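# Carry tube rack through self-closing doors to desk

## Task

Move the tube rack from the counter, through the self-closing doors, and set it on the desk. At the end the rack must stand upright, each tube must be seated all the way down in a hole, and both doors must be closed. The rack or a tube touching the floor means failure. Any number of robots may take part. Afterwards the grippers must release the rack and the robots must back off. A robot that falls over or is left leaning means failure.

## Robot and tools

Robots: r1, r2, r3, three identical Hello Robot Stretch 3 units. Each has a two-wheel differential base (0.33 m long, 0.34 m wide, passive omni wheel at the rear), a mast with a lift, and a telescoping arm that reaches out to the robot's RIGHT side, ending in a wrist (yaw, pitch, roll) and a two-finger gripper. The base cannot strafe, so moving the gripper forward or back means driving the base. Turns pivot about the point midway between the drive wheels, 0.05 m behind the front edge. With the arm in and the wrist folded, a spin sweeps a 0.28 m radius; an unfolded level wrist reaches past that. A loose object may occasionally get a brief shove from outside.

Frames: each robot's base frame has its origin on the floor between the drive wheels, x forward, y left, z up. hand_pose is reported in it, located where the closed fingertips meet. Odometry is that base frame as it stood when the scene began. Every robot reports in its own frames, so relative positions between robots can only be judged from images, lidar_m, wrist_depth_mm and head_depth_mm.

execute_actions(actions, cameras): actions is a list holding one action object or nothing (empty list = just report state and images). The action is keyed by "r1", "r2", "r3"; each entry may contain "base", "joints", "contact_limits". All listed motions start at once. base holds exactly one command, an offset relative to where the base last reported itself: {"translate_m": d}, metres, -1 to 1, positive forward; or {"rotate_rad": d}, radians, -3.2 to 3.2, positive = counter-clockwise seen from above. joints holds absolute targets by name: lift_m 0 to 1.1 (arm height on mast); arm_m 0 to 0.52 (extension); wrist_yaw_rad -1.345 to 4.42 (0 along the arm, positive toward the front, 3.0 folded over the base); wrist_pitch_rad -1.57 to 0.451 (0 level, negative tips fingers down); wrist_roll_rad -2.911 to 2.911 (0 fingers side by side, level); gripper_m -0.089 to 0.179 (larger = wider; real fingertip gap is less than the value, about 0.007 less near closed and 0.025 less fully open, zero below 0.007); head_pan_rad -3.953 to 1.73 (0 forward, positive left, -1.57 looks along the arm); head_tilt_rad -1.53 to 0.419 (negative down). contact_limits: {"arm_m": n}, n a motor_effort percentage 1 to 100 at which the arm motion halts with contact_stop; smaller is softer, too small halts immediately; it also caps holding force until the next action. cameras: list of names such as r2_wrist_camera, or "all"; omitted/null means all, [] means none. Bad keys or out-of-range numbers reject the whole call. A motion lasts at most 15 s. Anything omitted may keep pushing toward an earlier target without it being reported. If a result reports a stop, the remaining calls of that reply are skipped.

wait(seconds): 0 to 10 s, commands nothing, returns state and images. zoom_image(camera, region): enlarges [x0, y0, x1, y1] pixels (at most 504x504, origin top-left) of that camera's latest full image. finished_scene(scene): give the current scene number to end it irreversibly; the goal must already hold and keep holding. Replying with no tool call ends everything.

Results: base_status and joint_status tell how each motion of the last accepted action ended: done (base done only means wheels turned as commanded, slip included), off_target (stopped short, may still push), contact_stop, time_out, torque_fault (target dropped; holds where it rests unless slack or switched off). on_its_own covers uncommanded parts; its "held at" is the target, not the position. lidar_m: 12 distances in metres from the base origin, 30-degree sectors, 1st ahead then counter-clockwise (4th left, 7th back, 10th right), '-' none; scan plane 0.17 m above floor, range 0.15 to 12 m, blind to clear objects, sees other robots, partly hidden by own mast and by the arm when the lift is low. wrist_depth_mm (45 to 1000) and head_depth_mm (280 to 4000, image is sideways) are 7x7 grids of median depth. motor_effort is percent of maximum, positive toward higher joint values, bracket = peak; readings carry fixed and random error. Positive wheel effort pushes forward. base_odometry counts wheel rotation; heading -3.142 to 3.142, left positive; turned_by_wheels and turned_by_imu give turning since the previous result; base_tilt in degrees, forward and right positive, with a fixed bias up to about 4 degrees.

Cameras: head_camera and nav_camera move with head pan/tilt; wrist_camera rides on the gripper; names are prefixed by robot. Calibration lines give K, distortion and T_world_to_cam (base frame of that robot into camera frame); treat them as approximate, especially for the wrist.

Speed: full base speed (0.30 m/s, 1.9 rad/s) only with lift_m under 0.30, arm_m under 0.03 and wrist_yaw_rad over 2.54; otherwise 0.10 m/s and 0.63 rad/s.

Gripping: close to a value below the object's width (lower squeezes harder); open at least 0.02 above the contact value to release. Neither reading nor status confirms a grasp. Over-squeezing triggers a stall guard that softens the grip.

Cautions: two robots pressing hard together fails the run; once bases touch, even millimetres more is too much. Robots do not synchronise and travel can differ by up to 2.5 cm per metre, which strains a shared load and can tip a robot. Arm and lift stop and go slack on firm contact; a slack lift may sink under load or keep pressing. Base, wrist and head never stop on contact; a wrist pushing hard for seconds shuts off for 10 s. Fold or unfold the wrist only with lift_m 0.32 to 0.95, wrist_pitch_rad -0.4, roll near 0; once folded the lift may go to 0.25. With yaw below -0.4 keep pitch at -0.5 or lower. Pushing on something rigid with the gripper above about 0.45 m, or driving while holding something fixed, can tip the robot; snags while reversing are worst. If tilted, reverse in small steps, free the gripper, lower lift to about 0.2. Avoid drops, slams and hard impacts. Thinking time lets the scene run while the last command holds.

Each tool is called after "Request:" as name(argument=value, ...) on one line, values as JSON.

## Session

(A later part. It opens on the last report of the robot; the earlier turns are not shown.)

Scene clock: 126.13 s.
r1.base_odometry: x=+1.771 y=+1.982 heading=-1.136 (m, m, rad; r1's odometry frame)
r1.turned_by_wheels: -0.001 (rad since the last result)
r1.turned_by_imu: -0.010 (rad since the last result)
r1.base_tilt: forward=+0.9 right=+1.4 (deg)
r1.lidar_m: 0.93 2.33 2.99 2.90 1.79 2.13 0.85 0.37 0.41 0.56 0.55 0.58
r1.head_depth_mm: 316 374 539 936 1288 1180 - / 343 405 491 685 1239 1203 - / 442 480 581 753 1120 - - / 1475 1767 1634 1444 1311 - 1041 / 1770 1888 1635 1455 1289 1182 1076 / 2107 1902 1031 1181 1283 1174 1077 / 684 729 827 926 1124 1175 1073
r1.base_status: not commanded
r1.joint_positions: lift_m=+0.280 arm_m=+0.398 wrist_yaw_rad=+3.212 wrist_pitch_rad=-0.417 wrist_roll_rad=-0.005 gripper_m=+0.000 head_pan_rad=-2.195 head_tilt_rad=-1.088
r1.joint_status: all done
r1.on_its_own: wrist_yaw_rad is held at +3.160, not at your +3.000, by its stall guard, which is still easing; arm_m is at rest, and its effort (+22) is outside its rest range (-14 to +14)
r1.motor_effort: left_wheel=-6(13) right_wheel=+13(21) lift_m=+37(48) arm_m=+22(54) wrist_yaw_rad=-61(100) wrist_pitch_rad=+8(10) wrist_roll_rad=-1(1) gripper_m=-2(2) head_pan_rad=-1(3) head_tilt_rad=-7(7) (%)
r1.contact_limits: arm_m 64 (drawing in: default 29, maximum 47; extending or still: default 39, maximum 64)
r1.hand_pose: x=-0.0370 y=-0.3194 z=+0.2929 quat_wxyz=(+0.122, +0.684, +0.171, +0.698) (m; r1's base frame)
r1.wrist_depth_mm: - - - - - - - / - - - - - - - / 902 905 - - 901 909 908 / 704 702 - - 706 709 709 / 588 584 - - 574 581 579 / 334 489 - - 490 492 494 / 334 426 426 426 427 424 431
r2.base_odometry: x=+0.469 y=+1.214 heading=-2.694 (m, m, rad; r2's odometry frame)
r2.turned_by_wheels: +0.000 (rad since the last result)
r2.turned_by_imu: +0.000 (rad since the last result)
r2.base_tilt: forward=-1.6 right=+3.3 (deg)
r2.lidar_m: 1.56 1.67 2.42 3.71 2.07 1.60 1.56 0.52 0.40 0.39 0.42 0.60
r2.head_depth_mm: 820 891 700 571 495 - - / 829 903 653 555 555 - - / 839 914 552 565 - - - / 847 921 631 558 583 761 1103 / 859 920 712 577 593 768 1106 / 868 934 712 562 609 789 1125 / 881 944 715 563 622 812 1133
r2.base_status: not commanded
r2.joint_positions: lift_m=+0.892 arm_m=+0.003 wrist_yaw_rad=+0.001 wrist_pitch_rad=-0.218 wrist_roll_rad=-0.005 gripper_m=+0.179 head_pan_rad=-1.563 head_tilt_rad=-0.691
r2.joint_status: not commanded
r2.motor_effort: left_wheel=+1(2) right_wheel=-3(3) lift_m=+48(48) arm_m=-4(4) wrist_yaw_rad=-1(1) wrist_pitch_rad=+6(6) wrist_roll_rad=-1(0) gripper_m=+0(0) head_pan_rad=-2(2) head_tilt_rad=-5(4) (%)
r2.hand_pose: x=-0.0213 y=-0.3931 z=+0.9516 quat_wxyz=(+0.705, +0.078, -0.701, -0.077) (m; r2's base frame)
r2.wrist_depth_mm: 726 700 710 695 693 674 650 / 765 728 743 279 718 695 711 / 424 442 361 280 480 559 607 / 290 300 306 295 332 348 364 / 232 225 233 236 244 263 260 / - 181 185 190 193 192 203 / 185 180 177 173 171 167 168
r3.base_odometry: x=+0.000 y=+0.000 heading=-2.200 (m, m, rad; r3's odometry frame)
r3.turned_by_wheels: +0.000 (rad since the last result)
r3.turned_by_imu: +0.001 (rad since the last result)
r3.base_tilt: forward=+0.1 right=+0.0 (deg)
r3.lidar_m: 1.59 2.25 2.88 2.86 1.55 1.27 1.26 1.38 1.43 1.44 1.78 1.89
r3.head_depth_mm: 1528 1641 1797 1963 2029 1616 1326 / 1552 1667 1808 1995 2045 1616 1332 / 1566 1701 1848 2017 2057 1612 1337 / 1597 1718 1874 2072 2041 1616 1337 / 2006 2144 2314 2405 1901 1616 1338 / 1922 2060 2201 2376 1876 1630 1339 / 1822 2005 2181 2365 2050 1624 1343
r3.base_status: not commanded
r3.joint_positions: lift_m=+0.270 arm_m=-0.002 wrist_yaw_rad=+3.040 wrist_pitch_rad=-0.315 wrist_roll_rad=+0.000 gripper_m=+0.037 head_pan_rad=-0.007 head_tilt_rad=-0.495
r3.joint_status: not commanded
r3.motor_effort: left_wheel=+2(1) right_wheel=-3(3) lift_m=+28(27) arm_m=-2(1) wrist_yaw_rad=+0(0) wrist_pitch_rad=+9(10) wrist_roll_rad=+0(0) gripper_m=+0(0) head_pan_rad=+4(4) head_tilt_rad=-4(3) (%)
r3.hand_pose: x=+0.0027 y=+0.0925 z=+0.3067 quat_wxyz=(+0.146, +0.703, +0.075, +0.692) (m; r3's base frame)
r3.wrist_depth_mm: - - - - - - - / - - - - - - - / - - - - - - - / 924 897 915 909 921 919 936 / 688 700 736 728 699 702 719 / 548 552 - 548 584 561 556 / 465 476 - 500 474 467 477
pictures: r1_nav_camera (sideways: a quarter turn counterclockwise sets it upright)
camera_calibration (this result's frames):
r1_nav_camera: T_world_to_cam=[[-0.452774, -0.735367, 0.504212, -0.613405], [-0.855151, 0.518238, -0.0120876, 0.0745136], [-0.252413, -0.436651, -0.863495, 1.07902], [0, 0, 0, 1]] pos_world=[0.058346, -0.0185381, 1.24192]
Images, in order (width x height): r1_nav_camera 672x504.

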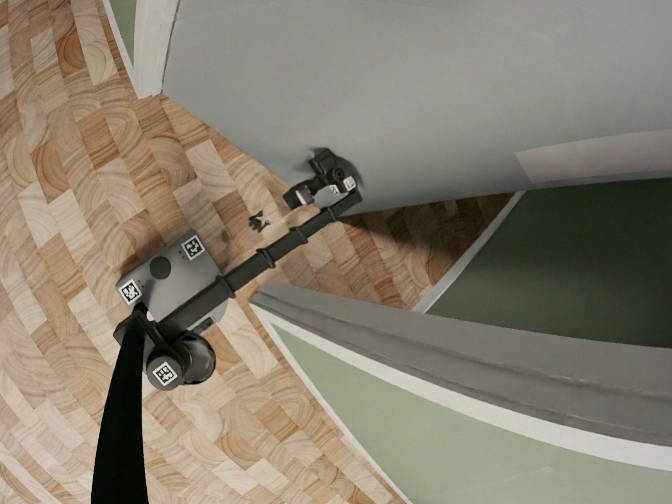

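Request:
execute_actions(actions=[{"r1":{"base":{"translate_m":0.07},"joints":{"arm_m":0.51,"wrist_yaw_rad":3.3,"head_pan_rad":0},"contact_limits":{"arm_m":64}}}], cameras=[])

Request:
execute_actions(actions=[{"r1":{"joints":{"arm_m":0.01,"wrist_yaw_rad":3.0}}}], cameras=[])

Request:
execute_actions(actions=[{"r1":{"base":{"rotate_rad":-1.35}}}], cameras=[])

Request:
execute_actions(actions=[{"r1":{"base":{"translate_m":0.55}}}], cameras=["r1_nav_camera"])

Scene clock: 134.07 s.
r1.base_odometry: x=+1.800 y=+1.919 heading=-1.137 (m, m, rad; r1's odometry frame)
r1.turned_by_wheels: -0.001 (rad since the last result)
r1.turned_by_imu: -0.408 (rad since the last result)
r1.base_tilt: forward=+0.9 right=+1.3 (deg)
r1.lidar_m: 0.60 1.86 2.41 2.93 1.73 2.73 2.13 0.62 0.38 0.60 0.52 0.52
r1.head_depth_mm: 496 573 678 827 1060 1165 1065 / 542 637 768 963 1234 1169 1069 / 590 717 885 1157 1290 1171 - / 594 722 926 1331 1294 1170 - / 768 1032 1520 1446 1292 1170 - / 1265 1817 1633 1448 1295 1176 1085 / 1975 1898 1653 1456 1310 1179 1079
r1.base_status: done
r1.joint_positions: lift_m=+0.280 arm_m=+0.509 wrist_yaw_rad=+3.594 wrist_pitch_rad=-0.417 wrist_roll_rad=-0.004 gripper_m=+0.000 head_pan_rad=-0.006 head_tilt_rad=-1.088
r1.joint_status: wrist_yaw_rad off_target (ended at +3.594, target +3.300); the others done
r1.on_its_own: wrist_yaw_rad is held at +3.566, not at your +3.300, by its stall guard, which is still easing; right_wheel is at rest, and its effort (+22) is outside its rest range (-18 to +18)
r1.motor_effort: left_wheel=-15(22) right_wheel=+22(31) lift_m=+37(37) arm_m=+14(32) wrist_yaw_rad=-33(91) wrist_pitch_rad=+8(8) wrist_roll_rad=-1(1) gripper_m=-3(3) head_pan_rad=+3(45) head_tilt_rad=-8(7) (%)
r1.contact_limits: arm_m 64 (drawing in: default 29, maximum 47; extending or still: default 39, maximum 64)
r1.hand_pose: x=-0.1194 y=-0.4519 z=+0.2930 quat_wxyz=(-0.013, +0.639, +0.298, +0.709) (m; r1's base frame)
r1.wrist_depth_mm: 118 114 118 - - - - / 137 125 128 - - - - / 152 136 138 864 - 907 914 / 168 154 153 652 - - 712 / 187 179 168 - - - 593 / 213 207 190 - 490 475 494 / 247 243 219 415 426 424 428
r2.base_odometry: x=+0.469 y=+1.214 heading=-2.694 (m, m, rad; r2's odometry frame)
r2.turned_by_wheels: +0.000 (rad since the last result)
r2.turned_by_imu: -0.001 (rad since the last result)
r2.base_tilt: forward=-1.6 right=+3.2 (deg)
r2.lidar_m: 1.57 1.66 2.41 3.72 2.07 1.60 1.57 0.52 0.40 0.39 0.42 0.60
r2.head_depth_mm: 817 890 701 570 494 - - / 829 902 652 556 555 - - / 838 913 551 565 - - - / 849 918 630 558 583 760 1104 / 859 924 710 577 593 768 1109 / 868 933 712 562 609 790 1126 / 882 945 716 563 622 810 1132
r2.base_status: not commanded
r2.joint_positions: lift_m=+0.892 arm_m=+0.003 wrist_yaw_rad=+0.001 wrist_pitch_rad=-0.218 wrist_roll_rad=-0.005 gripper_m=+0.179 head_pan_rad=-1.563 head_tilt_rad=-0.691
r2.joint_status: not commanded
r2.motor_effort: left_wheel=+2(1) right_wheel=-3(3) lift_m=+47(48) arm_m=-4(4) wrist_yaw_rad=-1(1) wrist_pitch_rad=+6(6) wrist_roll_rad=-1(1) gripper_m=+1(0) head_pan_rad=-3(2) head_tilt_rad=-5(5) (%)
r2.hand_pose: x=-0.0213 y=-0.3931 z=+0.9516 quat_wxyz=(+0.705, +0.078, -0.701, -0.077) (m; r2's base frame)
r2.wrist_depth_mm: 735 707 711 679 679 683 649 / 759 740 723 285 713 703 698 / 423 446 361 280 479 558 596 / 291 301 309 294 333 347 364 / 231 226 230 237 244 264 258 / - 179 184 189 191 192 204 / 187 181 176 173 172 168 168
r3.base_odometry: x=+0.000 y=+0.000 heading=-2.200 (m, m, rad; r3's odometry frame)
r3.turned_by_wheels: +0.000 (rad since the last result)
r3.turned_by_imu: +0.002 (rad since the last result)
r3.base_tilt: forward=+0.1 right=+0.0 (deg)
r3.lidar_m: 1.60 2.25 2.88 2.86 1.54 1.26 1.25 1.38 1.44 1.44 1.78 1.89
r3.head_depth_mm: 1541 1647 1791 1953 2006 1609 1330 / 1551 1679 1820 1976 2034 1610 1325 / 1566 1687 1845 2011 2044 1607 1336 / 1586 1712 1868 2073 2027 1614 1336 / 1957 2074 2281 2409 1899 1623 1341 / 1873 2021 2201 2321 1832 1617 1343 / 1781 1951 2135 2334 2060 1622 1341
r3.base_status: not commanded
r3.joint_positions: lift_m=+0.270 arm_m=-0.002 wrist_yaw_rad=+3.040 wrist_pitch_rad=-0.315 wrist_roll_rad=+0.000 gripper_m=+0.037 head_pan_rad=-0.007 head_tilt_rad=-0.495
r3.joint_status: not commanded
r3.motor_effort: left_wheel=+2(2) right_wheel=-3(3) lift_m=+27(28) arm_m=-2(1) wrist_yaw_rad=+0(0) wrist_pitch_rad=+10(9) wrist_roll_rad=+0(0) gripper_m=+0(0) head_pan_rad=+4(3) head_tilt_rad=-4(3) (%)
r3.hand_pose: x=+0.0027 y=+0.0925 z=+0.3067 quat_wxyz=(+0.146, +0.703, +0.075, +0.692) (m; r3's base frame)
r3.wrist_depth_mm: - - - - - - - / - - - - - - - / - - - - - - - / 892 902 931 936 938 952 949 / 694 677 726 741 694 701 696 / 554 556 - 560 575 568 567 / 459 481 - 500 467 466 476
pictures: none
No camera images: the call's "cameras" was empty. Leave "cameras" out to get every camera's image.

Scene clock: 138.93 s.
r1.base_odometry: x=+1.800 y=+1.919 heading=-1.136 (m, m, rad; r1's odometry frame)
r1.turned_by_wheels: +0.001 (rad since the last result)
r1.turned_by_imu: -0.004 (rad since the last result)
r1.base_tilt: forward=+1.0 right=+1.4 (deg)
r1.lidar_m: 0.52 1.81 2.42 2.93 1.73 2.73 2.14 0.62 0.38 0.33 0.33 0.35
r1.head_depth_mm: 414 463 523 600 703 853 1041 / 486 554 642 765 939 1135 - / 575 686 832 1041 1257 1165 - / 596 723 929 1314 1301 1172 - / 757 1017 1527 1442 1298 1174 - / 1238 1783 1639 1453 1294 1176 1088 / 1975 1910 1649 1455 1303 1175 1073
r1.base_status: not commanded
r1.joint_positions: lift_m=+0.280 arm_m=+0.010 wrist_yaw_rad=+2.999 wrist_pitch_rad=-0.417 wrist_roll_rad=-0.004 gripper_m=+0.000 head_pan_rad=-0.006 head_tilt_rad=-1.088
r1.joint_status: all done
r1.motor_effort: left_wheel=-1(17) right_wheel=-1(26) lift_m=+37(37) arm_m=-5(13) wrist_yaw_rad=+1(56) wrist_pitch_rad=+8(8) wrist_roll_rad=-1(1) gripper_m=-3(3) head_pan_rad=+4(4) head_tilt_rad=-7(7) (%)
r1.hand_pose: x=+0.0107 y=+0.0670 z=+0.2930 quat_wxyz=(+0.195, +0.699, +0.097, +0.681) (m; r1's base frame)
r1.wrist_depth_mm: - - - - - - - / - - - - - - - / 902 - 885 892 906 907 895 / 702 680 704 693 698 703 694 / 569 579 593 - 575 578 578 / 488 512 - - 494 493 492 / - - - - 424 424 429
r2.base_odometry: x=+0.469 y=+1.214 heading=-2.694 (m, m, rad; r2's odometry frame)
r2.turned_by_wheels: +0.000 (rad since the last result)
r2.turned_by_imu: +0.000 (rad since the last result)
r2.base_tilt: forward=-1.6 right=+3.2 (deg)
r2.lidar_m: 1.56 1.66 2.42 3.72 2.07 1.60 1.56 0.52 0.40 0.39 0.42 0.60
r2.head_depth_mm: 821 892 701 570 495 - - / 832 903 653 554 554 - - / 840 909 552 565 - - - / 849 918 630 558 583 761 1105 / 860 926 712 577 593 765 1109 / 870 934 714 562 609 790 1126 / 879 946 716 564 621 813 1133
r2.base_status: not commanded
r2.joint_positions: lift_m=+0.892 arm_m=+0.003 wrist_yaw_rad=+0.001 wrist_pitch_rad=-0.218 wrist_roll_rad=-0.005 gripper_m=+0.179 head_pan_rad=-1.563 head_tilt_rad=-0.691
r2.joint_status: not commanded
r2.motor_effort: left_wheel=+2(2) right_wheel=-3(4) lift_m=+48(48) arm_m=-4(4) wrist_yaw_rad=-1(1) wrist_pitch_rad=+6(6) wrist_roll_rad=-1(1) gripper_m=+1(0) head_pan_rad=-2(2) head_tilt_rad=-4(4) (%)
r2.hand_pose: x=-0.0213 y=-0.3931 z=+0.9516 quat_wxyz=(+0.705, +0.078, -0.701, -0.077) (m; r2's base frame)
r2.wrist_depth_mm: 718 726 721 674 679 673 667 / 741 738 756 281 721 698 694 / 425 445 362 277 489 555 609 / 289 303 307 294 329 350 361 / 230 227 232 237 244 263 260 / - 180 183 188 193 193 203 / 186 180 177 172 171 168 168
r3.base_odometry: x=+0.000 y=+0.000 heading=-2.200 (m, m, rad; r3's odometry frame)
r3.turned_by_wheels: +0.000 (rad since the last result)
r3.turned_by_imu: +0.001 (rad since the last result)
r3.base_tilt: forward=+0.1 right=+0.0 (deg)
r3.lidar_m: 1.60 2.16 2.88 2.86 1.55 1.26 1.26 1.38 1.43 1.44 1.78 1.89
r3.head_depth_mm: 1532 1648 1793 1956 2036 1612 1325 / 1545 1679 1819 1998 2037 1603 1330 / 1563 1694 1863 2024 2038 1619 1344 / 1598 1720 1867 2082 2038 1629 1331 / 1687 1821 2002 2148 1907 1620 1331 / 1711 1860 2015 2126 1838 1621 1333 / 1661 1835 2027 2233 2047 1635 1343
r3.base_status: not commanded
r3.joint_positions: lift_m=+0.270 arm_m=-0.002 wrist_yaw_rad=+3.040 wrist_pitch_rad=-0.315 wrist_roll_rad=+0.000 gripper_m=+0.037 head_pan_rad=-0.007 head_tilt_rad=-0.495
r3.joint_status: not commanded
r3.motor_effort: left_wheel=+1(2) right_wheel=-3(3) lift_m=+27(27) arm_m=-2(2) wrist_yaw_rad=-1(0) wrist_pitch_rad=+9(9) wrist_roll_rad=+1(0) gripper_m=+0(1) head_pan_rad=+4(4) head_tilt_rad=-3(4) (%)
r3.hand_pose: x=+0.0027 y=+0.0925 z=+0.3067 quat_wxyz=(+0.146, +0.703, +0.075, +0.692) (m; r3's base frame)
r3.wrist_depth_mm: - - - - - - - / - - - - - - - / - - - - - - - / 913 924 912 909 922 933 914 / 695 687 734 726 700 700 710 / 557 555 - 557 584 552 566 / 464 478 - 497 469 468 472
pictures: none
No camera images: the call's "cameras" was empty. Leave "cameras" out to get every camera's image.

Scene clock: 141.10 s.
r1.base_odometry: x=+1.800 y=+1.919 heading=-2.486 (m, m, rad; r1's odometry frame)
r1.turned_by_wheels: -1.350 (rad since the last result)
r1.turned_by_imu: -1.345 (rad since the last result)
r1.base_tilt: forward=+1.0 right=+1.3 (deg)
r1.lidar_m: 0.31 0.32 0.39 0.66 2.24 2.75 2.90 1.73 2.73 2.13 0.38 0.35
r1.head_depth_mm: 293 341 445 619 808 1164 1065 / 289 334 432 604 954 1166 - / 287 327 419 579 936 1171 - / - 320 407 556 880 1169 - / - 313 395 536 831 1173 - / - 307 385 517 787 1159 1087 / - 304 375 498 745 1153 1075
r1.base_status: done
r1.joint_positions: lift_m=+0.280 arm_m=+0.010 wrist_yaw_rad=+2.999 wrist_pitch_rad=-0.417 wrist_roll_rad=-0.004 gripper_m=+0.000 head_pan_rad=-0.006 head_tilt_rad=-1.088
r1.joint_status: not commanded
r1.motor_effort: left_wheel=+1(8) right_wheel=-2(6) lift_m=+37(37) arm_m=-5(5) wrist_yaw_rad=+1(2) wrist_pitch_rad=+8(8) wrist_roll_rad=-1(1) gripper_m=-2(3) head_pan_rad=+2(4) head_tilt_rad=-7(7) (%)
r1.hand_pose: x=+0.0107 y=+0.0670 z=+0.2930 quat_wxyz=(+0.195, +0.699, +0.097, +0.681) (m; r1's base frame)
r1.wrist_depth_mm: - - - 669 527 371 289 / - - - 739 540 383 295 / 908 - 892 794 571 395 302 / 694 684 712 700 604 418 314 / 570 572 594 - 559 430 323 / 488 501 - - 484 444 331 / - - - - 428 416 342
r2.base_odometry: x=+0.469 y=+1.214 heading=-2.694 (m, m, rad; r2's odometry frame)
r2.turned_by_wheels: +0.000 (rad since the last result)
r2.turned_by_imu: +0.000 (rad since the last result)
r2.base_tilt: forward=-1.6 right=+3.2 (deg)
r2.lidar_m: 1.57 1.67 2.41 3.70 2.07 1.60 1.56 0.52 0.40 0.39 0.42 0.60
r2.head_depth_mm: 821 892 699 570 495 - - / 830 901 652 555 554 - - / 838 913 552 567 - - - / 848 921 629 559 582 761 1104 / 858 926 711 577 594 765 1107 / 868 935 713 561 609 790 1130 / 881 945 716 563 623 812 1131
r2.base_status: not commanded
r2.joint_positions: lift_m=+0.892 arm_m=+0.003 wrist_yaw_rad=+0.001 wrist_pitch_rad=-0.218 wrist_roll_rad=-0.005 gripper_m=+0.179 head_pan_rad=-1.563 head_tilt_rad=-0.691
r2.joint_status: not commanded
r2.motor_effort: left_wheel=+1(2) right_wheel=-4(4) lift_m=+48(48) arm_m=-4(4) wrist_yaw_rad=-1(2) wrist_pitch_rad=+6(6) wrist_roll_rad=-1(1) gripper_m=+0(0) head_pan_rad=-2(3) head_tilt_rad=-4(4) (%)
r2.hand_pose: x=-0.0213 y=-0.3931 z=+0.9516 quat_wxyz=(+0.705, +0.078, -0.701, -0.077) (m; r2's base frame)
r2.wrist_depth_mm: 730 723 704 707 686 683 646 / 752 734 722 283 722 714 696 / 423 445 360 279 480 563 605 / 289 298 310 296 330 348 364 / 230 226 231 239 243 261 260 / - 179 184 188 192 193 204 / 186 181 177 173 171 170 168
r3.base_odometry: x=+0.000 y=+0.000 heading=-2.200 (m, m, rad; r3's odometry frame)
r3.turned_by_wheels: +0.000 (rad since the last result)
r3.turned_by_imu: +0.001 (rad since the last result)
r3.base_tilt: forward=+0.1 right=+0.0 (deg)
r3.lidar_m: 1.74 1.76 2.88 2.87 1.54 1.26 1.26 1.39 1.44 1.43 1.78 1.89
r3.head_depth_mm: 1537 1645 1788 1944 2048 1604 1330 / 1550 1677 1812 1980 2041 1608 1330 / 1577 1705 1840 2007 2036 1615 1337 / 1582 1717 1877 2061 2032 1614 1335 / 1682 1813 1976 2137 1985 1621 1336 / 1691 1825 1995 2126 1831 1615 1342 / 1660 1825 2004 1909 1910 1622 1339
r3.base_status: not commanded
r3.joint_positions: lift_m=+0.270 arm_m=-0.002 wrist_yaw_rad=+3.040 wrist_pitch_rad=-0.315 wrist_roll_rad=+0.000 gripper_m=+0.037 head_pan_rad=-0.007 head_tilt_rad=-0.495
r3.joint_status: not commanded
r3.motor_effort: left_wheel=+2(2) right_wheel=-4(4) lift_m=+27(27) arm_m=-2(2) wrist_yaw_rad=+0(0) wrist_pitch_rad=+9(9) wrist_roll_rad=+1(0) gripper_m=+0(0) head_pan_rad=+3(4) head_tilt_rad=-4(3) (%)
r3.hand_pose: x=+0.0027 y=+0.0925 z=+0.3067 quat_wxyz=(+0.146, +0.703, +0.075, +0.692) (m; r3's base frame)
r3.wrist_depth_mm: - - - - - - - / - - - - - - - / - - - - - - - / 919 912 960 930 937 934 943 / 689 690 744 720 710 700 716 / 553 560 - 560 583 563 568 / 470 484 - 494 468 467 473
pictures: none
No camera images: the call's "cameras" was empty. Leave "cameras" out to get every camera's image.

Scene clock: 148.93 s.
r1.base_odometry: x=+1.365 y=+1.583 heading=-2.485 (m, m, rad; r1's odometry frame)
r1.turned_by_wheels: +0.001 (rad since the last result)
r1.turned_by_imu: +0.150 (rad since the last result)
r1.base_tilt: forward=+0.9 right=+1.4 (deg)
r1.lidar_m: - - 0.15 0.20 2.35 3.16 2.03 1.96 2.18 0.22 0.15 -
r1.head_depth_mm: - - - - - 552 1028 / - - - - - - - / - - - - - - - / - - - - - - - / - - - - - - - / - - - - - 736 1094 / - - - - - 731 1078
r1.base_status: translate_m off_target (by the wheels' count: +0.5499 of +0.5500)
r1.joint_positions: lift_m=+0.280 arm_m=+0.010 wrist_yaw_rad=+3.000 wrist_pitch_rad=-0.416 wrist_roll_rad=-0.004 gripper_m=+0.000 head_pan_rad=-0.006 head_tilt_rad=-1.128
r1.joint_status: not commanded
r1.on_its_own: left_wheel is at rest, and its effort (+23) is outside its rest range (-18 to +18)
r1.motor_effort: left_wheel=+23(81) right_wheel=+6(38) lift_m=+40(43) arm_m=-2(4) wrist_yaw_rad=+0(10) wrist_pitch_rad=+8(9) wrist_roll_rad=-1(1) gripper_m=-3(2) head_pan_rad=+3(10) head_tilt_rad=+16(16) (%)
r1.hand_pose: x=+0.0104 y=+0.0673 z=+0.2931 quat_wxyz=(+0.195, +0.699, +0.098, +0.682) (m; r1's base frame)
r1.wrist_depth_mm: - - - 285 126 81 60 / - - - 310 131 83 61 / 901 - 841 337 135 84 62 / 720 686 703 373 140 87 63 / 574 583 598 - 145 89 64 / 497 504 - - 138 91 65 / - - - - 177 93 66
r2.base_odometry: x=+0.469 y=+1.214 heading=-2.694 (m, m, rad; r2's odometry frame)
r2.turned_by_wheels: +0.000 (rad since the last result)
r2.turned_by_imu: -0.001 (rad since the last result)
r2.base_tilt: forward=-1.6 right=+3.2 (deg)
r2.lidar_m: 1.57 1.67 2.41 3.72 2.07 1.60 1.57 0.52 0.40 0.39 0.42 0.60
r2.head_depth_mm: 821 890 700 571 494 - - / 829 902 654 556 555 - - / 838 913 552 565 - - - / 849 918 631 557 583 762 1104 / 856 924 711 577 594 768 1105 / 869 933 714 561 608 788 1130 / 878 944 715 563 622 811 1131
r2.base_status: not commanded
r2.joint_positions: lift_m=+0.892 arm_m=+0.003 wrist_yaw_rad=+0.001 wrist_pitch_rad=-0.218 wrist_roll_rad=-0.005 gripper_m=+0.179 head_pan_rad=-1.563 head_tilt_rad=-0.691
r2.joint_status: not commanded
r2.motor_effort: left_wheel=+1(1) right_wheel=-4(3) lift_m=+48(48) arm_m=-4(4) wrist_yaw_rad=-1(1) wrist_pitch_rad=+6(6) wrist_roll_rad=-1(1) gripper_m=+0(0) head_pan_rad=-3(2) head_tilt_rad=-5(4) (%)
r2.hand_pose: x=-0.0213 y=-0.3931 z=+0.9516 quat_wxyz=(+0.705, +0.078, -0.701, -0.077) (m; r2's base frame)
r2.wrist_depth_mm: 725 713 701 674 666 669 650 / 759 741 732 286 697 717 700 / 427 441 362 279 484 558 610 / 291 303 306 292 329 349 362 / 232 228 230 239 244 262 259 / - 180 185 188 193 192 203 / 185 181 176 171 171 169 168
r3.base_odometry: x=+0.000 y=+0.000 heading=-2.200 (m, m, rad; r3's odometry frame)
r3.turned_by_wheels: +0.000 (rad since the last result)
r3.turned_by_imu: +0.002 (rad since the last result)
r3.base_tilt: forward=+0.0 right=+0.0 (deg)
r3.lidar_m: 1.88 2.16 2.88 2.86 1.54 1.26 1.25 1.38 1.44 1.44 1.78 1.89
r3.head_depth_mm: 1539 1657 1803 1967 2042 1604 1335 / 1548 1679 1842 1980 2024 1614 1341 / 1574 1701 1842 2012 2031 1615 1331 / 1588 1718 1874 2058 2055 1613 1336 / 1674 1810 1986 2106 1994 1620 1337 / 1667 1827 1976 2117 1995 1628 1334 / 1691 1841 2049 2230 2048 1633 1342
r3.base_status: not commanded
r3.joint_positions: lift_m=+0.270 arm_m=-0.002 wrist_yaw_rad=+3.040 wrist_pitch_rad=-0.315 wrist_roll_rad=+0.000 gripper_m=+0.037 head_pan_rad=-0.007 head_tilt_rad=-0.495
r3.joint_status: not commanded
r3.motor_effort: left_wheel=+3(2) right_wheel=-3(3) lift_m=+26(27) arm_m=-1(1) wrist_yaw_rad=+0(0) wrist_pitch_rad=+10(9) wrist_roll_rad=+0(1) gripper_m=+0(0) head_pan_rad=+4(3) head_tilt_rad=-4(3) (%)
r3.hand_pose: x=+0.0027 y=+0.0925 z=+0.3067 quat_wxyz=(+0.146, +0.703, +0.075, +0.692) (m; r3's base frame)
r3.wrist_depth_mm: - - - - - - - / - - - - - - - / - - - - - - - / 888 899 926 921 939 929 935 / 684 697 728 740 696 693 700 / 555 557 - 555 587 563 567 / 463 478 - 503 471 465 471
pictures: r1_nav_camera (sideways: a quarter turn counterclockwise sets it upright)
camera_calibration (this result's frames):
r1_nav_camera: T_world_to_cam=[[0.881123, 0.0568401, 0.469459, -0.576272], [0.0724524, -0.997255, -0.0152416, 0.0729606], [0.467304, 0.0474431, -0.882823, 1.09975], [0, 0, 0, 1]] pos_world=[-0.0114376, 0.0533402, 1.24253]
Images, in order (width x height): r1_nav_camera 672x504.

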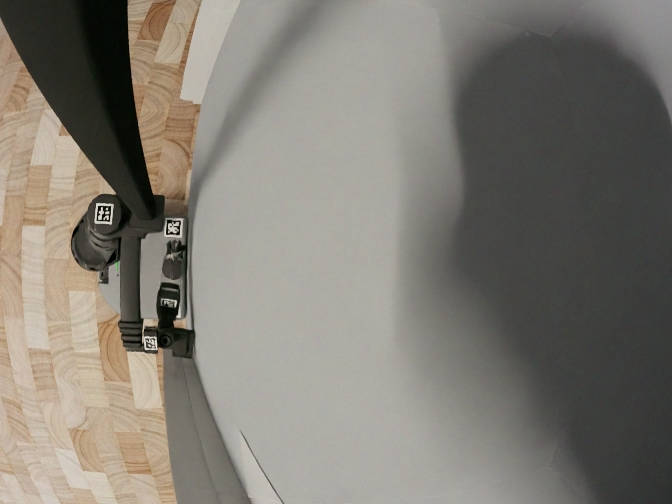

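Request:
execute_actions(actions=[{"r1":{"base":{"translate_m":-0.31},"joints":{"head_pan_rad":-2.4,"head_tilt_rad":-1.1}},"r2":{"base":{"rotate_rad":-0.25}}}], cameras=[])

Request:
execute_actions(actions=[{"r1":{"base":{"rotate_rad":1.62}},"r2":{"base":{"translate_m":0.13}}}], cameras=[])

Request:
execute_actions(actions=[{"r1":{"base":{"translate_m":-0.07},"joints":{"wrist_yaw_rad":3.15}}}], cameras=["r1_nav_camera","r2_wrist_camera","r2_head_camera"])

Scene clock: 155.30 s.
r1.base_odometry: x=+1.611 y=+1.772 heading=-2.485 (m, m, rad; r1's odometry frame)
r1.turned_by_wheels: +0.000 (rad since the last result)
r1.turned_by_imu: +0.000 (rad since the last result)
r1.base_tilt: forward=+0.9 right=+1.3 (deg)
r1.lidar_m: 0.36 0.37 0.51 1.04 2.34 2.97 2.85 1.67 2.58 1.15 0.39 0.38
r1.head_depth_mm: 1759 1730 1608 1426 1285 1179 1050 / 2149 1838 1618 1424 1281 - - / 2170 1860 1622 1429 1281 - - / 2170 1852 1624 1434 1286 - 1044 / 2182 1865 1628 1435 1295 1207 1070 / 2190 1858 1629 1442 1293 1175 1071 / 2197 1880 1637 1445 1295 1175 1047
r1.base_status: done
r1.joint_positions: lift_m=+0.280 arm_m=+0.010 wrist_yaw_rad=+3.000 wrist_pitch_rad=-0.416 wrist_roll_rad=-0.004 gripper_m=+0.000 head_pan_rad=-2.393 head_tilt_rad=-1.099
r1.joint_status: all done
r1.motor_effort: left_wheel=-1(11) right_wheel=+0(7) lift_m=+40(40) arm_m=-2(2) wrist_yaw_rad=+0(0) wrist_pitch_rad=+8(8) wrist_roll_rad=-1(1) gripper_m=-2(2) head_pan_rad=-3(44) head_tilt_rad=+0(14) (%)
r1.hand_pose: x=+0.0104 y=+0.0673 z=+0.2931 quat_wxyz=(+0.195, +0.699, +0.098, +0.682) (m; r1's base frame)
r1.wrist_depth_mm: - - - - 675 497 365 / - - - - 727 508 368 / 880 - 908 885 772 515 378 / 702 687 697 717 703 527 381 / 570 584 601 - 579 544 390 / 490 504 - - 491 486 398 / - - - - 428 425 403
r2.base_odometry: x=+0.469 y=+1.214 heading=-2.943 (m, m, rad; r2's odometry frame)
r2.turned_by_wheels: -0.250 (rad since the last result)
r2.turned_by_imu: -0.253 (rad since the last result)
r2.base_tilt: forward=-1.6 right=+3.2 (deg)
r2.lidar_m: 1.57 1.57 1.92 3.71 2.74 1.73 1.57 0.69 0.44 0.39 0.39 0.48
r2.head_depth_mm: 882 944 700 570 597 - - / 870 933 703 556 609 - - / 860 921 705 566 - - - / 846 919 682 558 576 751 1013 / 837 910 555 577 566 715 974 / 825 898 639 561 549 697 938 / 819 888 715 563 505 675 900
r2.base_status: done
r2.joint_positions: lift_m=+0.892 arm_m=+0.003 wrist_yaw_rad=+0.001 wrist_pitch_rad=-0.218 wrist_roll_rad=-0.005 gripper_m=+0.179 head_pan_rad=-1.563 head_tilt_rad=-0.691
r2.joint_status: not commanded
r2.motor_effort: left_wheel=+1(4) right_wheel=-3(5) lift_m=+48(48) arm_m=-4(4) wrist_yaw_rad=-1(1) wrist_pitch_rad=+6(6) wrist_roll_rad=-1(1) gripper_m=+0(1) head_pan_rad=-2(3) head_tilt_rad=-5(4) (%)
r2.hand_pose: x=-0.0213 y=-0.3931 z=+0.9516 quat_wxyz=(+0.705, +0.078, -0.701, -0.077) (m; r2's base frame)
r2.wrist_depth_mm: 627 637 671 715 744 777 828 / 637 252 695 753 795 840 895 / 286 263 378 493 532 567 607 / 275 278 297 320 334 350 365 / 231 226 231 237 245 265 258 / - 180 185 189 196 205 224 / 158 165 177 191 236 267 293
r3.base_odometry: x=+0.000 y=+0.000 heading=-2.200 (m, m, rad; r3's odometry frame)
r3.turned_by_wheels: +0.000 (rad since the last result)
r3.turned_by_imu: +0.002 (rad since the last result)
r3.base_tilt: forward=+0.1 right=+0.0 (deg)
r3.lidar_m: 1.68 1.68 2.88 2.86 1.55 1.26 1.26 1.38 1.44 1.43 1.78 1.89
r3.head_depth_mm: 1539 1654 1796 1961 2022 1609 1326 / 1565 1685 1825 1996 2041 1600 1330 / 1569 1702 1843 2028 2032 1619 1332 / 1592 1712 1870 2071 2049 1624 1333 / 1674 1807 1979 2125 1937 1615 1338 / 1685 1854 2012 2150 1811 1613 1333 / 1663 1838 2005 2144 1969 1626 1340
r3.base_status: not commanded
r3.joint_positions: lift_m=+0.270 arm_m=-0.002 wrist_yaw_rad=+3.040 wrist_pitch_rad=-0.315 wrist_roll_rad=+0.000 gripper_m=+0.037 head_pan_rad=-0.007 head_tilt_rad=-0.495
r3.joint_status: not commanded
r3.motor_effort: left_wheel=+1(1) right_wheel=-3(4) lift_m=+27(27) arm_m=-2(2) wrist_yaw_rad=+0(0) wrist_pitch_rad=+9(9) wrist_roll_rad=+0(0) gripper_m=+1(0) head_pan_rad=+4(3) head_tilt_rad=-4(3) (%)
r3.hand_pose: x=+0.0027 y=+0.0925 z=+0.3067 quat_wxyz=(+0.146, +0.703, +0.075, +0.692) (m; r3's base frame)
r3.wrist_depth_mm: - - - - - - - / - - - - - - - / - - - - - - - / 888 894 903 887 930 937 951 / 694 686 724 736 706 700 709 / 559 564 - 563 594 562 565 / 462 480 - 506 463 469 470
pictures: none
No camera images: the call's "cameras" was empty. Leave "cameras" out to get every camera's image.

Scene clock: 157.70 s.
r1.base_odometry: x=+1.611 y=+1.772 heading=-0.865 (m, m, rad; r1's odometry frame)
r1.turned_by_wheels: +1.620 (rad since the last result)
r1.turned_by_imu: +1.611 (rad since the last result)
r1.base_tilt: forward=+1.1 right=+1.4 (deg)
r1.lidar_m: 1.20 2.37 2.94 1.74 1.74 2.08 1.01 0.38 0.37 0.36 0.38 0.52
r1.head_depth_mm: 536 732 1141 1422 1281 1178 1050 / 457 591 834 1355 1285 - - / 391 494 655 972 1275 - - / 346 418 541 767 1230 - 1046 / 365 457 578 779 1107 1209 1070 / 374 437 526 656 872 1146 1078 / 342 394 466 565 718 981 1073
r1.base_status: done
r1.joint_positions: lift_m=+0.280 arm_m=+0.010 wrist_yaw_rad=+3.000 wrist_pitch_rad=-0.416 wrist_roll_rad=-0.004 gripper_m=+0.000 head_pan_rad=-2.394 head_tilt_rad=-1.099
r1.joint_status: not commanded
r1.motor_effort: left_wheel=-3(9) right_wheel=+2(9) lift_m=+40(40) arm_m=-3(3) wrist_yaw_rad=+0(0) wrist_pitch_rad=+8(8) wrist_roll_rad=-1(1) gripper_m=-2(2) head_pan_rad=-2(3) head_tilt_rad=+0(1) (%)
r1.hand_pose: x=+0.0104 y=+0.0673 z=+0.2931 quat_wxyz=(+0.195, +0.699, +0.098, +0.682) (m; r1's base frame)
r1.wrist_depth_mm: - - - - - - - / - - - - - - - / 874 - 901 873 901 895 917 / 704 678 704 707 702 699 707 / 574 565 596 - 573 572 576 / 490 503 - - 486 492 496 / - - - - 424 429 429
r2.base_odometry: x=+0.342 y=+1.188 heading=-2.943 (m, m, rad; r2's odometry frame)
r2.turned_by_wheels: +0.000 (rad since the last result)
r2.turned_by_imu: +0.001 (rad since the last result)
r2.base_tilt: forward=-1.6 right=+3.2 (deg)
r2.lidar_m: 1.44 1.44 1.76 3.44 2.95 1.87 1.69 0.65 0.41 0.37 0.37 0.45
r2.head_depth_mm: 862 921 699 570 557 - - / 847 910 677 556 569 - - / 838 914 565 564 - - - / 827 902 681 559 501 702 959 / 817 889 711 578 500 669 911 / 807 884 713 561 495 650 874 / 798 883 716 564 489 630 843
r2.base_status: done
r2.joint_positions: lift_m=+0.892 arm_m=+0.003 wrist_yaw_rad=+0.001 wrist_pitch_rad=-0.218 wrist_roll_rad=-0.005 gripper_m=+0.179 head_pan_rad=-1.563 head_tilt_rad=-0.691
r2.joint_status: not commanded
r2.motor_effort: left_wheel=+1(6) right_wheel=-4(6) lift_m=+48(48) arm_m=-4(4) wrist_yaw_rad=-1(1) wrist_pitch_rad=+6(6) wrist_roll_rad=-1(1) gripper_m=+1(1) head_pan_rad=-3(3) head_tilt_rad=-4(4) (%)
r2.hand_pose: x=-0.0213 y=-0.3931 z=+0.9516 quat_wxyz=(+0.705, +0.078, -0.701, -0.077) (m; r2's base frame)
r2.wrist_depth_mm: 596 631 655 682 737 773 814 / 631 658 689 264 767 839 866 / 419 447 385 271 486 564 605 / 288 298 305 282 328 344 368 / 232 225 230 238 246 265 261 / - 180 184 188 193 192 203 / 148 151 154 162 170 186 205
r3.base_odometry: x=+0.000 y=+0.000 heading=-2.200 (m, m, rad; r3's odometry frame)
r3.turned_by_wheels: +0.000 (rad since the last result)
r3.turned_by_imu: +0.001 (rad since the last result)
r3.base_tilt: forward=+0.1 right=+0.0 (deg)
r3.lidar_m: 1.54 2.16 2.88 2.87 1.54 1.26 1.25 1.38 1.44 1.44 1.78 1.89
r3.head_depth_mm: 1526 1641 1795 1957 2015 1608 1321 / 1559 1670 1820 1994 2029 1606 1333 / 1574 1687 1854 2027 2043 1617 1328 / 1592 1720 1875 2057 2047 1616 1333 / 1668 1812 1987 2085 1870 1617 1338 / 1681 1813 1955 2093 1841 1623 1336 / 1669 1876 2036 2234 2045 1628 1344
r3.base_status: not commanded
r3.joint_positions: lift_m=+0.270 arm_m=-0.002 wrist_yaw_rad=+3.040 wrist_pitch_rad=-0.315 wrist_roll_rad=+0.000 gripper_m=+0.037 head_pan_rad=-0.007 head_tilt_rad=-0.495
r3.joint_status: not commanded
r3.motor_effort: left_wheel=+2(1) right_wheel=-4(3) lift_m=+27(27) arm_m=-2(2) wrist_yaw_rad=+0(0) wrist_pitch_rad=+9(10) wrist_roll_rad=+0(0) gripper_m=+0(0) head_pan_rad=+5(4) head_tilt_rad=-3(3) (%)
r3.hand_pose: x=+0.0027 y=+0.0925 z=+0.3067 quat_wxyz=(+0.146, +0.703, +0.075, +0.692) (m; r3's base frame)
r3.wrist_depth_mm: - - - - - - - / - - - - - - - / - - - - - - - / 894 919 911 910 924 915 937 / 683 680 726 725 702 702 696 / 560 554 - 547 579 561 579 / 461 481 - 500 467 467 471
pictures: none
No camera images: the call's "cameras" was empty. Leave "cameras" out to get every camera's image.

Scene clock: 159.33 s.
r1.base_odometry: x=+1.565 y=+1.825 heading=-0.865 (m, m, rad; r1's odometry frame)
r1.turned_by_wheels: +0.000 (rad since the last result)
r1.turned_by_imu: +0.000 (rad since the last result)
r1.base_tilt: forward=+1.0 right=+1.3 (deg)
r1.lidar_m: 1.19 2.44 2.94 1.72 1.65 2.02 1.00 0.37 0.33 0.36 0.38 0.52
r1.head_depth_mm: 531 727 1139 1423 1276 1173 1051 / 454 587 828 1351 1284 - - / 395 493 653 967 1269 - - / 342 417 535 706 1142 - 1041 / 304 362 468 683 1055 1204 1068 / 310 388 509 653 865 1142 1072 / 329 393 463 562 715 977 1074
r1.base_status: done
r1.joint_positions: lift_m=+0.280 arm_m=+0.010 wrist_yaw_rad=+3.149 wrist_pitch_rad=-0.416 wrist_roll_rad=-0.004 gripper_m=+0.000 head_pan_rad=-2.394 head_tilt_rad=-1.099
r1.joint_status: all done
r1.motor_effort: left_wheel=-3(11) right_wheel=+2(5) lift_m=+40(40) arm_m=-2(2) wrist_yaw_rad=+1(3) wrist_pitch_rad=+8(8) wrist_roll_rad=-1(1) gripper_m=-3(2) head_pan_rad=-3(3) head_tilt_rad=+0(1) (%)
r1.hand_pose: x=-0.0230 y=+0.0695 z=+0.2931 quat_wxyz=(+0.143, +0.689, +0.149, +0.694) (m; r1's base frame)
r1.wrist_depth_mm: - - - - - - - / - - - - - - - / 902 877 - 898 879 896 910 / 701 705 - 708 713 699 705 / 575 575 586 - 582 581 574 / 490 508 - - 492 489 494 / 436 - - - 429 425 427
r2.base_odometry: x=+0.342 y=+1.188 heading=-2.943 (m, m, rad; r2's odometry frame)
r2.turned_by_wheels: +0.000 (rad since the last result)
r2.turned_by_imu: +0.000 (rad since the last result)
r2.base_tilt: forward=-1.6 right=+3.3 (deg)
r2.lidar_m: 1.44 1.44 1.76 3.42 2.95 1.87 1.69 0.65 0.41 0.37 0.37 0.45
r2.head_depth_mm: 859 922 700 570 557 - - / 847 911 676 555 569 - - / 837 913 563 563 - - - / 829 899 681 558 501 702 957 / 818 889 710 578 500 670 911 / 807 884 715 561 495 650 876 / 800 882 715 562 489 632 842
r2.base_status: not commanded
r2.joint_positions: lift_m=+0.892 arm_m=+0.003 wrist_yaw_rad=+0.001 wrist_pitch_rad=-0.218 wrist_roll_rad=-0.005 gripper_m=+0.179 head_pan_rad=-1.563 head_tilt_rad=-0.691
r2.joint_status: not commanded
r2.motor_effort: left_wheel=+2(1) right_wheel=-3(3) lift_m=+48(47) arm_m=-4(4) wrist_yaw_rad=-1(1) wrist_pitch_rad=+6(6) wrist_roll_rad=-1(1) gripper_m=+0(1) head_pan_rad=-2(2) head_tilt_rad=-4(4) (%)
r2.hand_pose: x=-0.0213 y=-0.3931 z=+0.9516 quat_wxyz=(+0.705, +0.078, -0.701, -0.077) (m; r2's base frame)
r2.wrist_depth_mm: 598 627 652 685 717 754 808 / 631 668 689 266 756 821 862 / 428 444 386 274 484 555 595 / 292 298 304 284 328 348 362 / 229 226 232 238 244 262 260 / - 180 184 188 194 193 204 / 148 151 153 162 171 186 206
r3.base_odometry: x=+0.000 y=+0.000 heading=-2.200 (m, m, rad; r3's odometry frame)
r3.turned_by_wheels: +0.000 (rad since the last result)
r3.turned_by_imu: +0.000 (rad since the last result)
r3.base_tilt: forward=+0.1 right=+0.0 (deg)
r3.lidar_m: 1.52 2.15 2.88 2.87 1.55 1.26 1.25 1.38 1.43 1.44 1.78 1.89
r3.head_depth_mm: 1533 1659 1792 1966 2036 1608 1328 / 1549 1682 1824 1991 2026 1602 1334 / 1563 1698 1857 2016 2036 1611 1328 / 1588 1720 1886 2034 1973 1608 1340 / 1674 1813 1979 1824 1819 1615 1336 / 1394 1804 1986 2192 1982 1620 1340 / 1720 1876 2038 2236 2067 1611 1342
r3.base_status: not commanded
r3.joint_positions: lift_m=+0.270 arm_m=-0.002 wrist_yaw_rad=+3.040 wrist_pitch_rad=-0.315 wrist_roll_rad=+0.000 gripper_m=+0.037 head_pan_rad=-0.007 head_tilt_rad=-0.495
r3.joint_status: not commanded
r3.motor_effort: left_wheel=+2(1) right_wheel=-3(4) lift_m=+28(27) arm_m=-1(2) wrist_yaw_rad=+0(0) wrist_pitch_rad=+10(9) wrist_roll_rad=+0(1) gripper_m=+0(0) head_pan_rad=+4(4) head_tilt_rad=-3(3) (%)
r3.hand_pose: x=+0.0027 y=+0.0925 z=+0.3067 quat_wxyz=(+0.146, +0.703, +0.075, +0.692) (m; r3's base frame)
r3.wrist_depth_mm: - - - - - - - / - - - - - - - / - - - - - - - / 910 903 925 894 935 937 947 / 674 693 719 733 711 697 709 / 552 556 - 558 585 566 561 / 463 479 - 496 466 468 474
pictures: r1_nav_camera (sideways: a quarter turn counterclockwise sets it upright), r2_head_camera (sideways: a quarter turn clockwise sets it upright), r2_wrist_camera
camera_calibration (this result's frames):
r1_nav_camera: T_world_to_cam=[[-0.593135, -0.635525, 0.494266, -0.599593], [-0.736029, 0.676825, -0.0129997, 0.0749742], [-0.32627, -0.371505, -0.869213, 1.0869], [0, 0, 0, 1]] pos_world=[0.0541684, -0.0280101, 1.24208]
r2_head_camera: T_world_to_cam=[[-0.0216045, 0.665815, -0.745804, 0.988695], [0.999539, 0.0302943, -0.00190955, -0.00250713], [0.0213222, -0.745502, -0.666162, 0.820885], [0, 0, 0, 1]] pos_world=[0.00636313, -0.0462401, 1.28421]
r2_wrist_camera: T_world_to_cam=[[-0.998089, 0.0192973, 0.0586952, -0.0761056], [-0.0461902, 0.397903, -0.916264, 1.05462], [-0.0410364, -0.917225, -0.396251, 0.180012], [0, 0, 0, 1]] pos_world=[-0.0198601, -0.253056, 1.04211]
Images, in order (width x height): r1_nav_camera 672x504, r2_head_camera 896x504, r2_wrist_camera 644x364.

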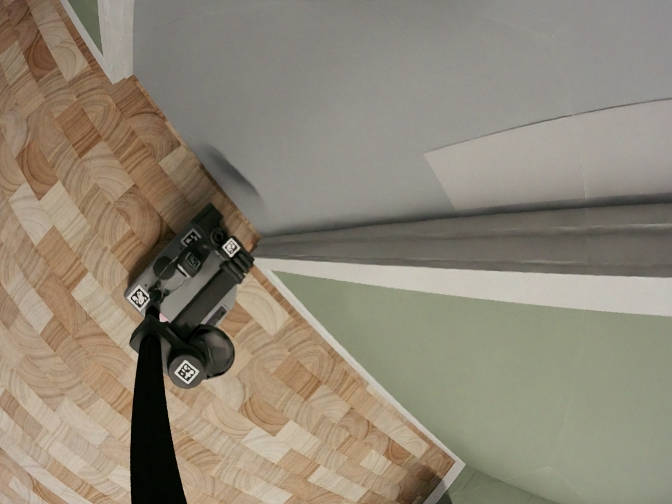

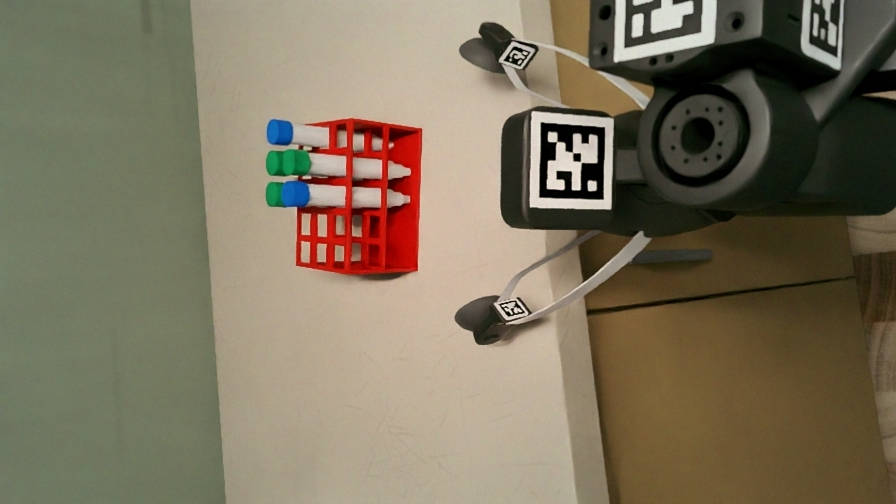

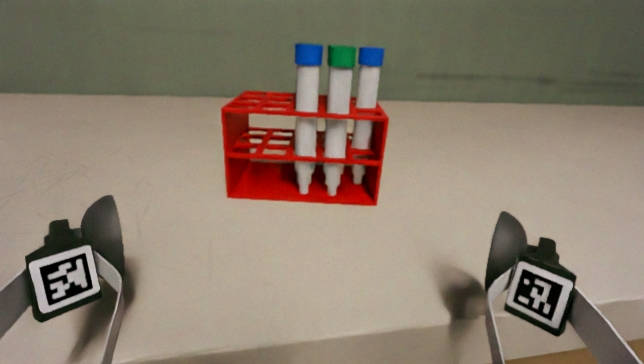

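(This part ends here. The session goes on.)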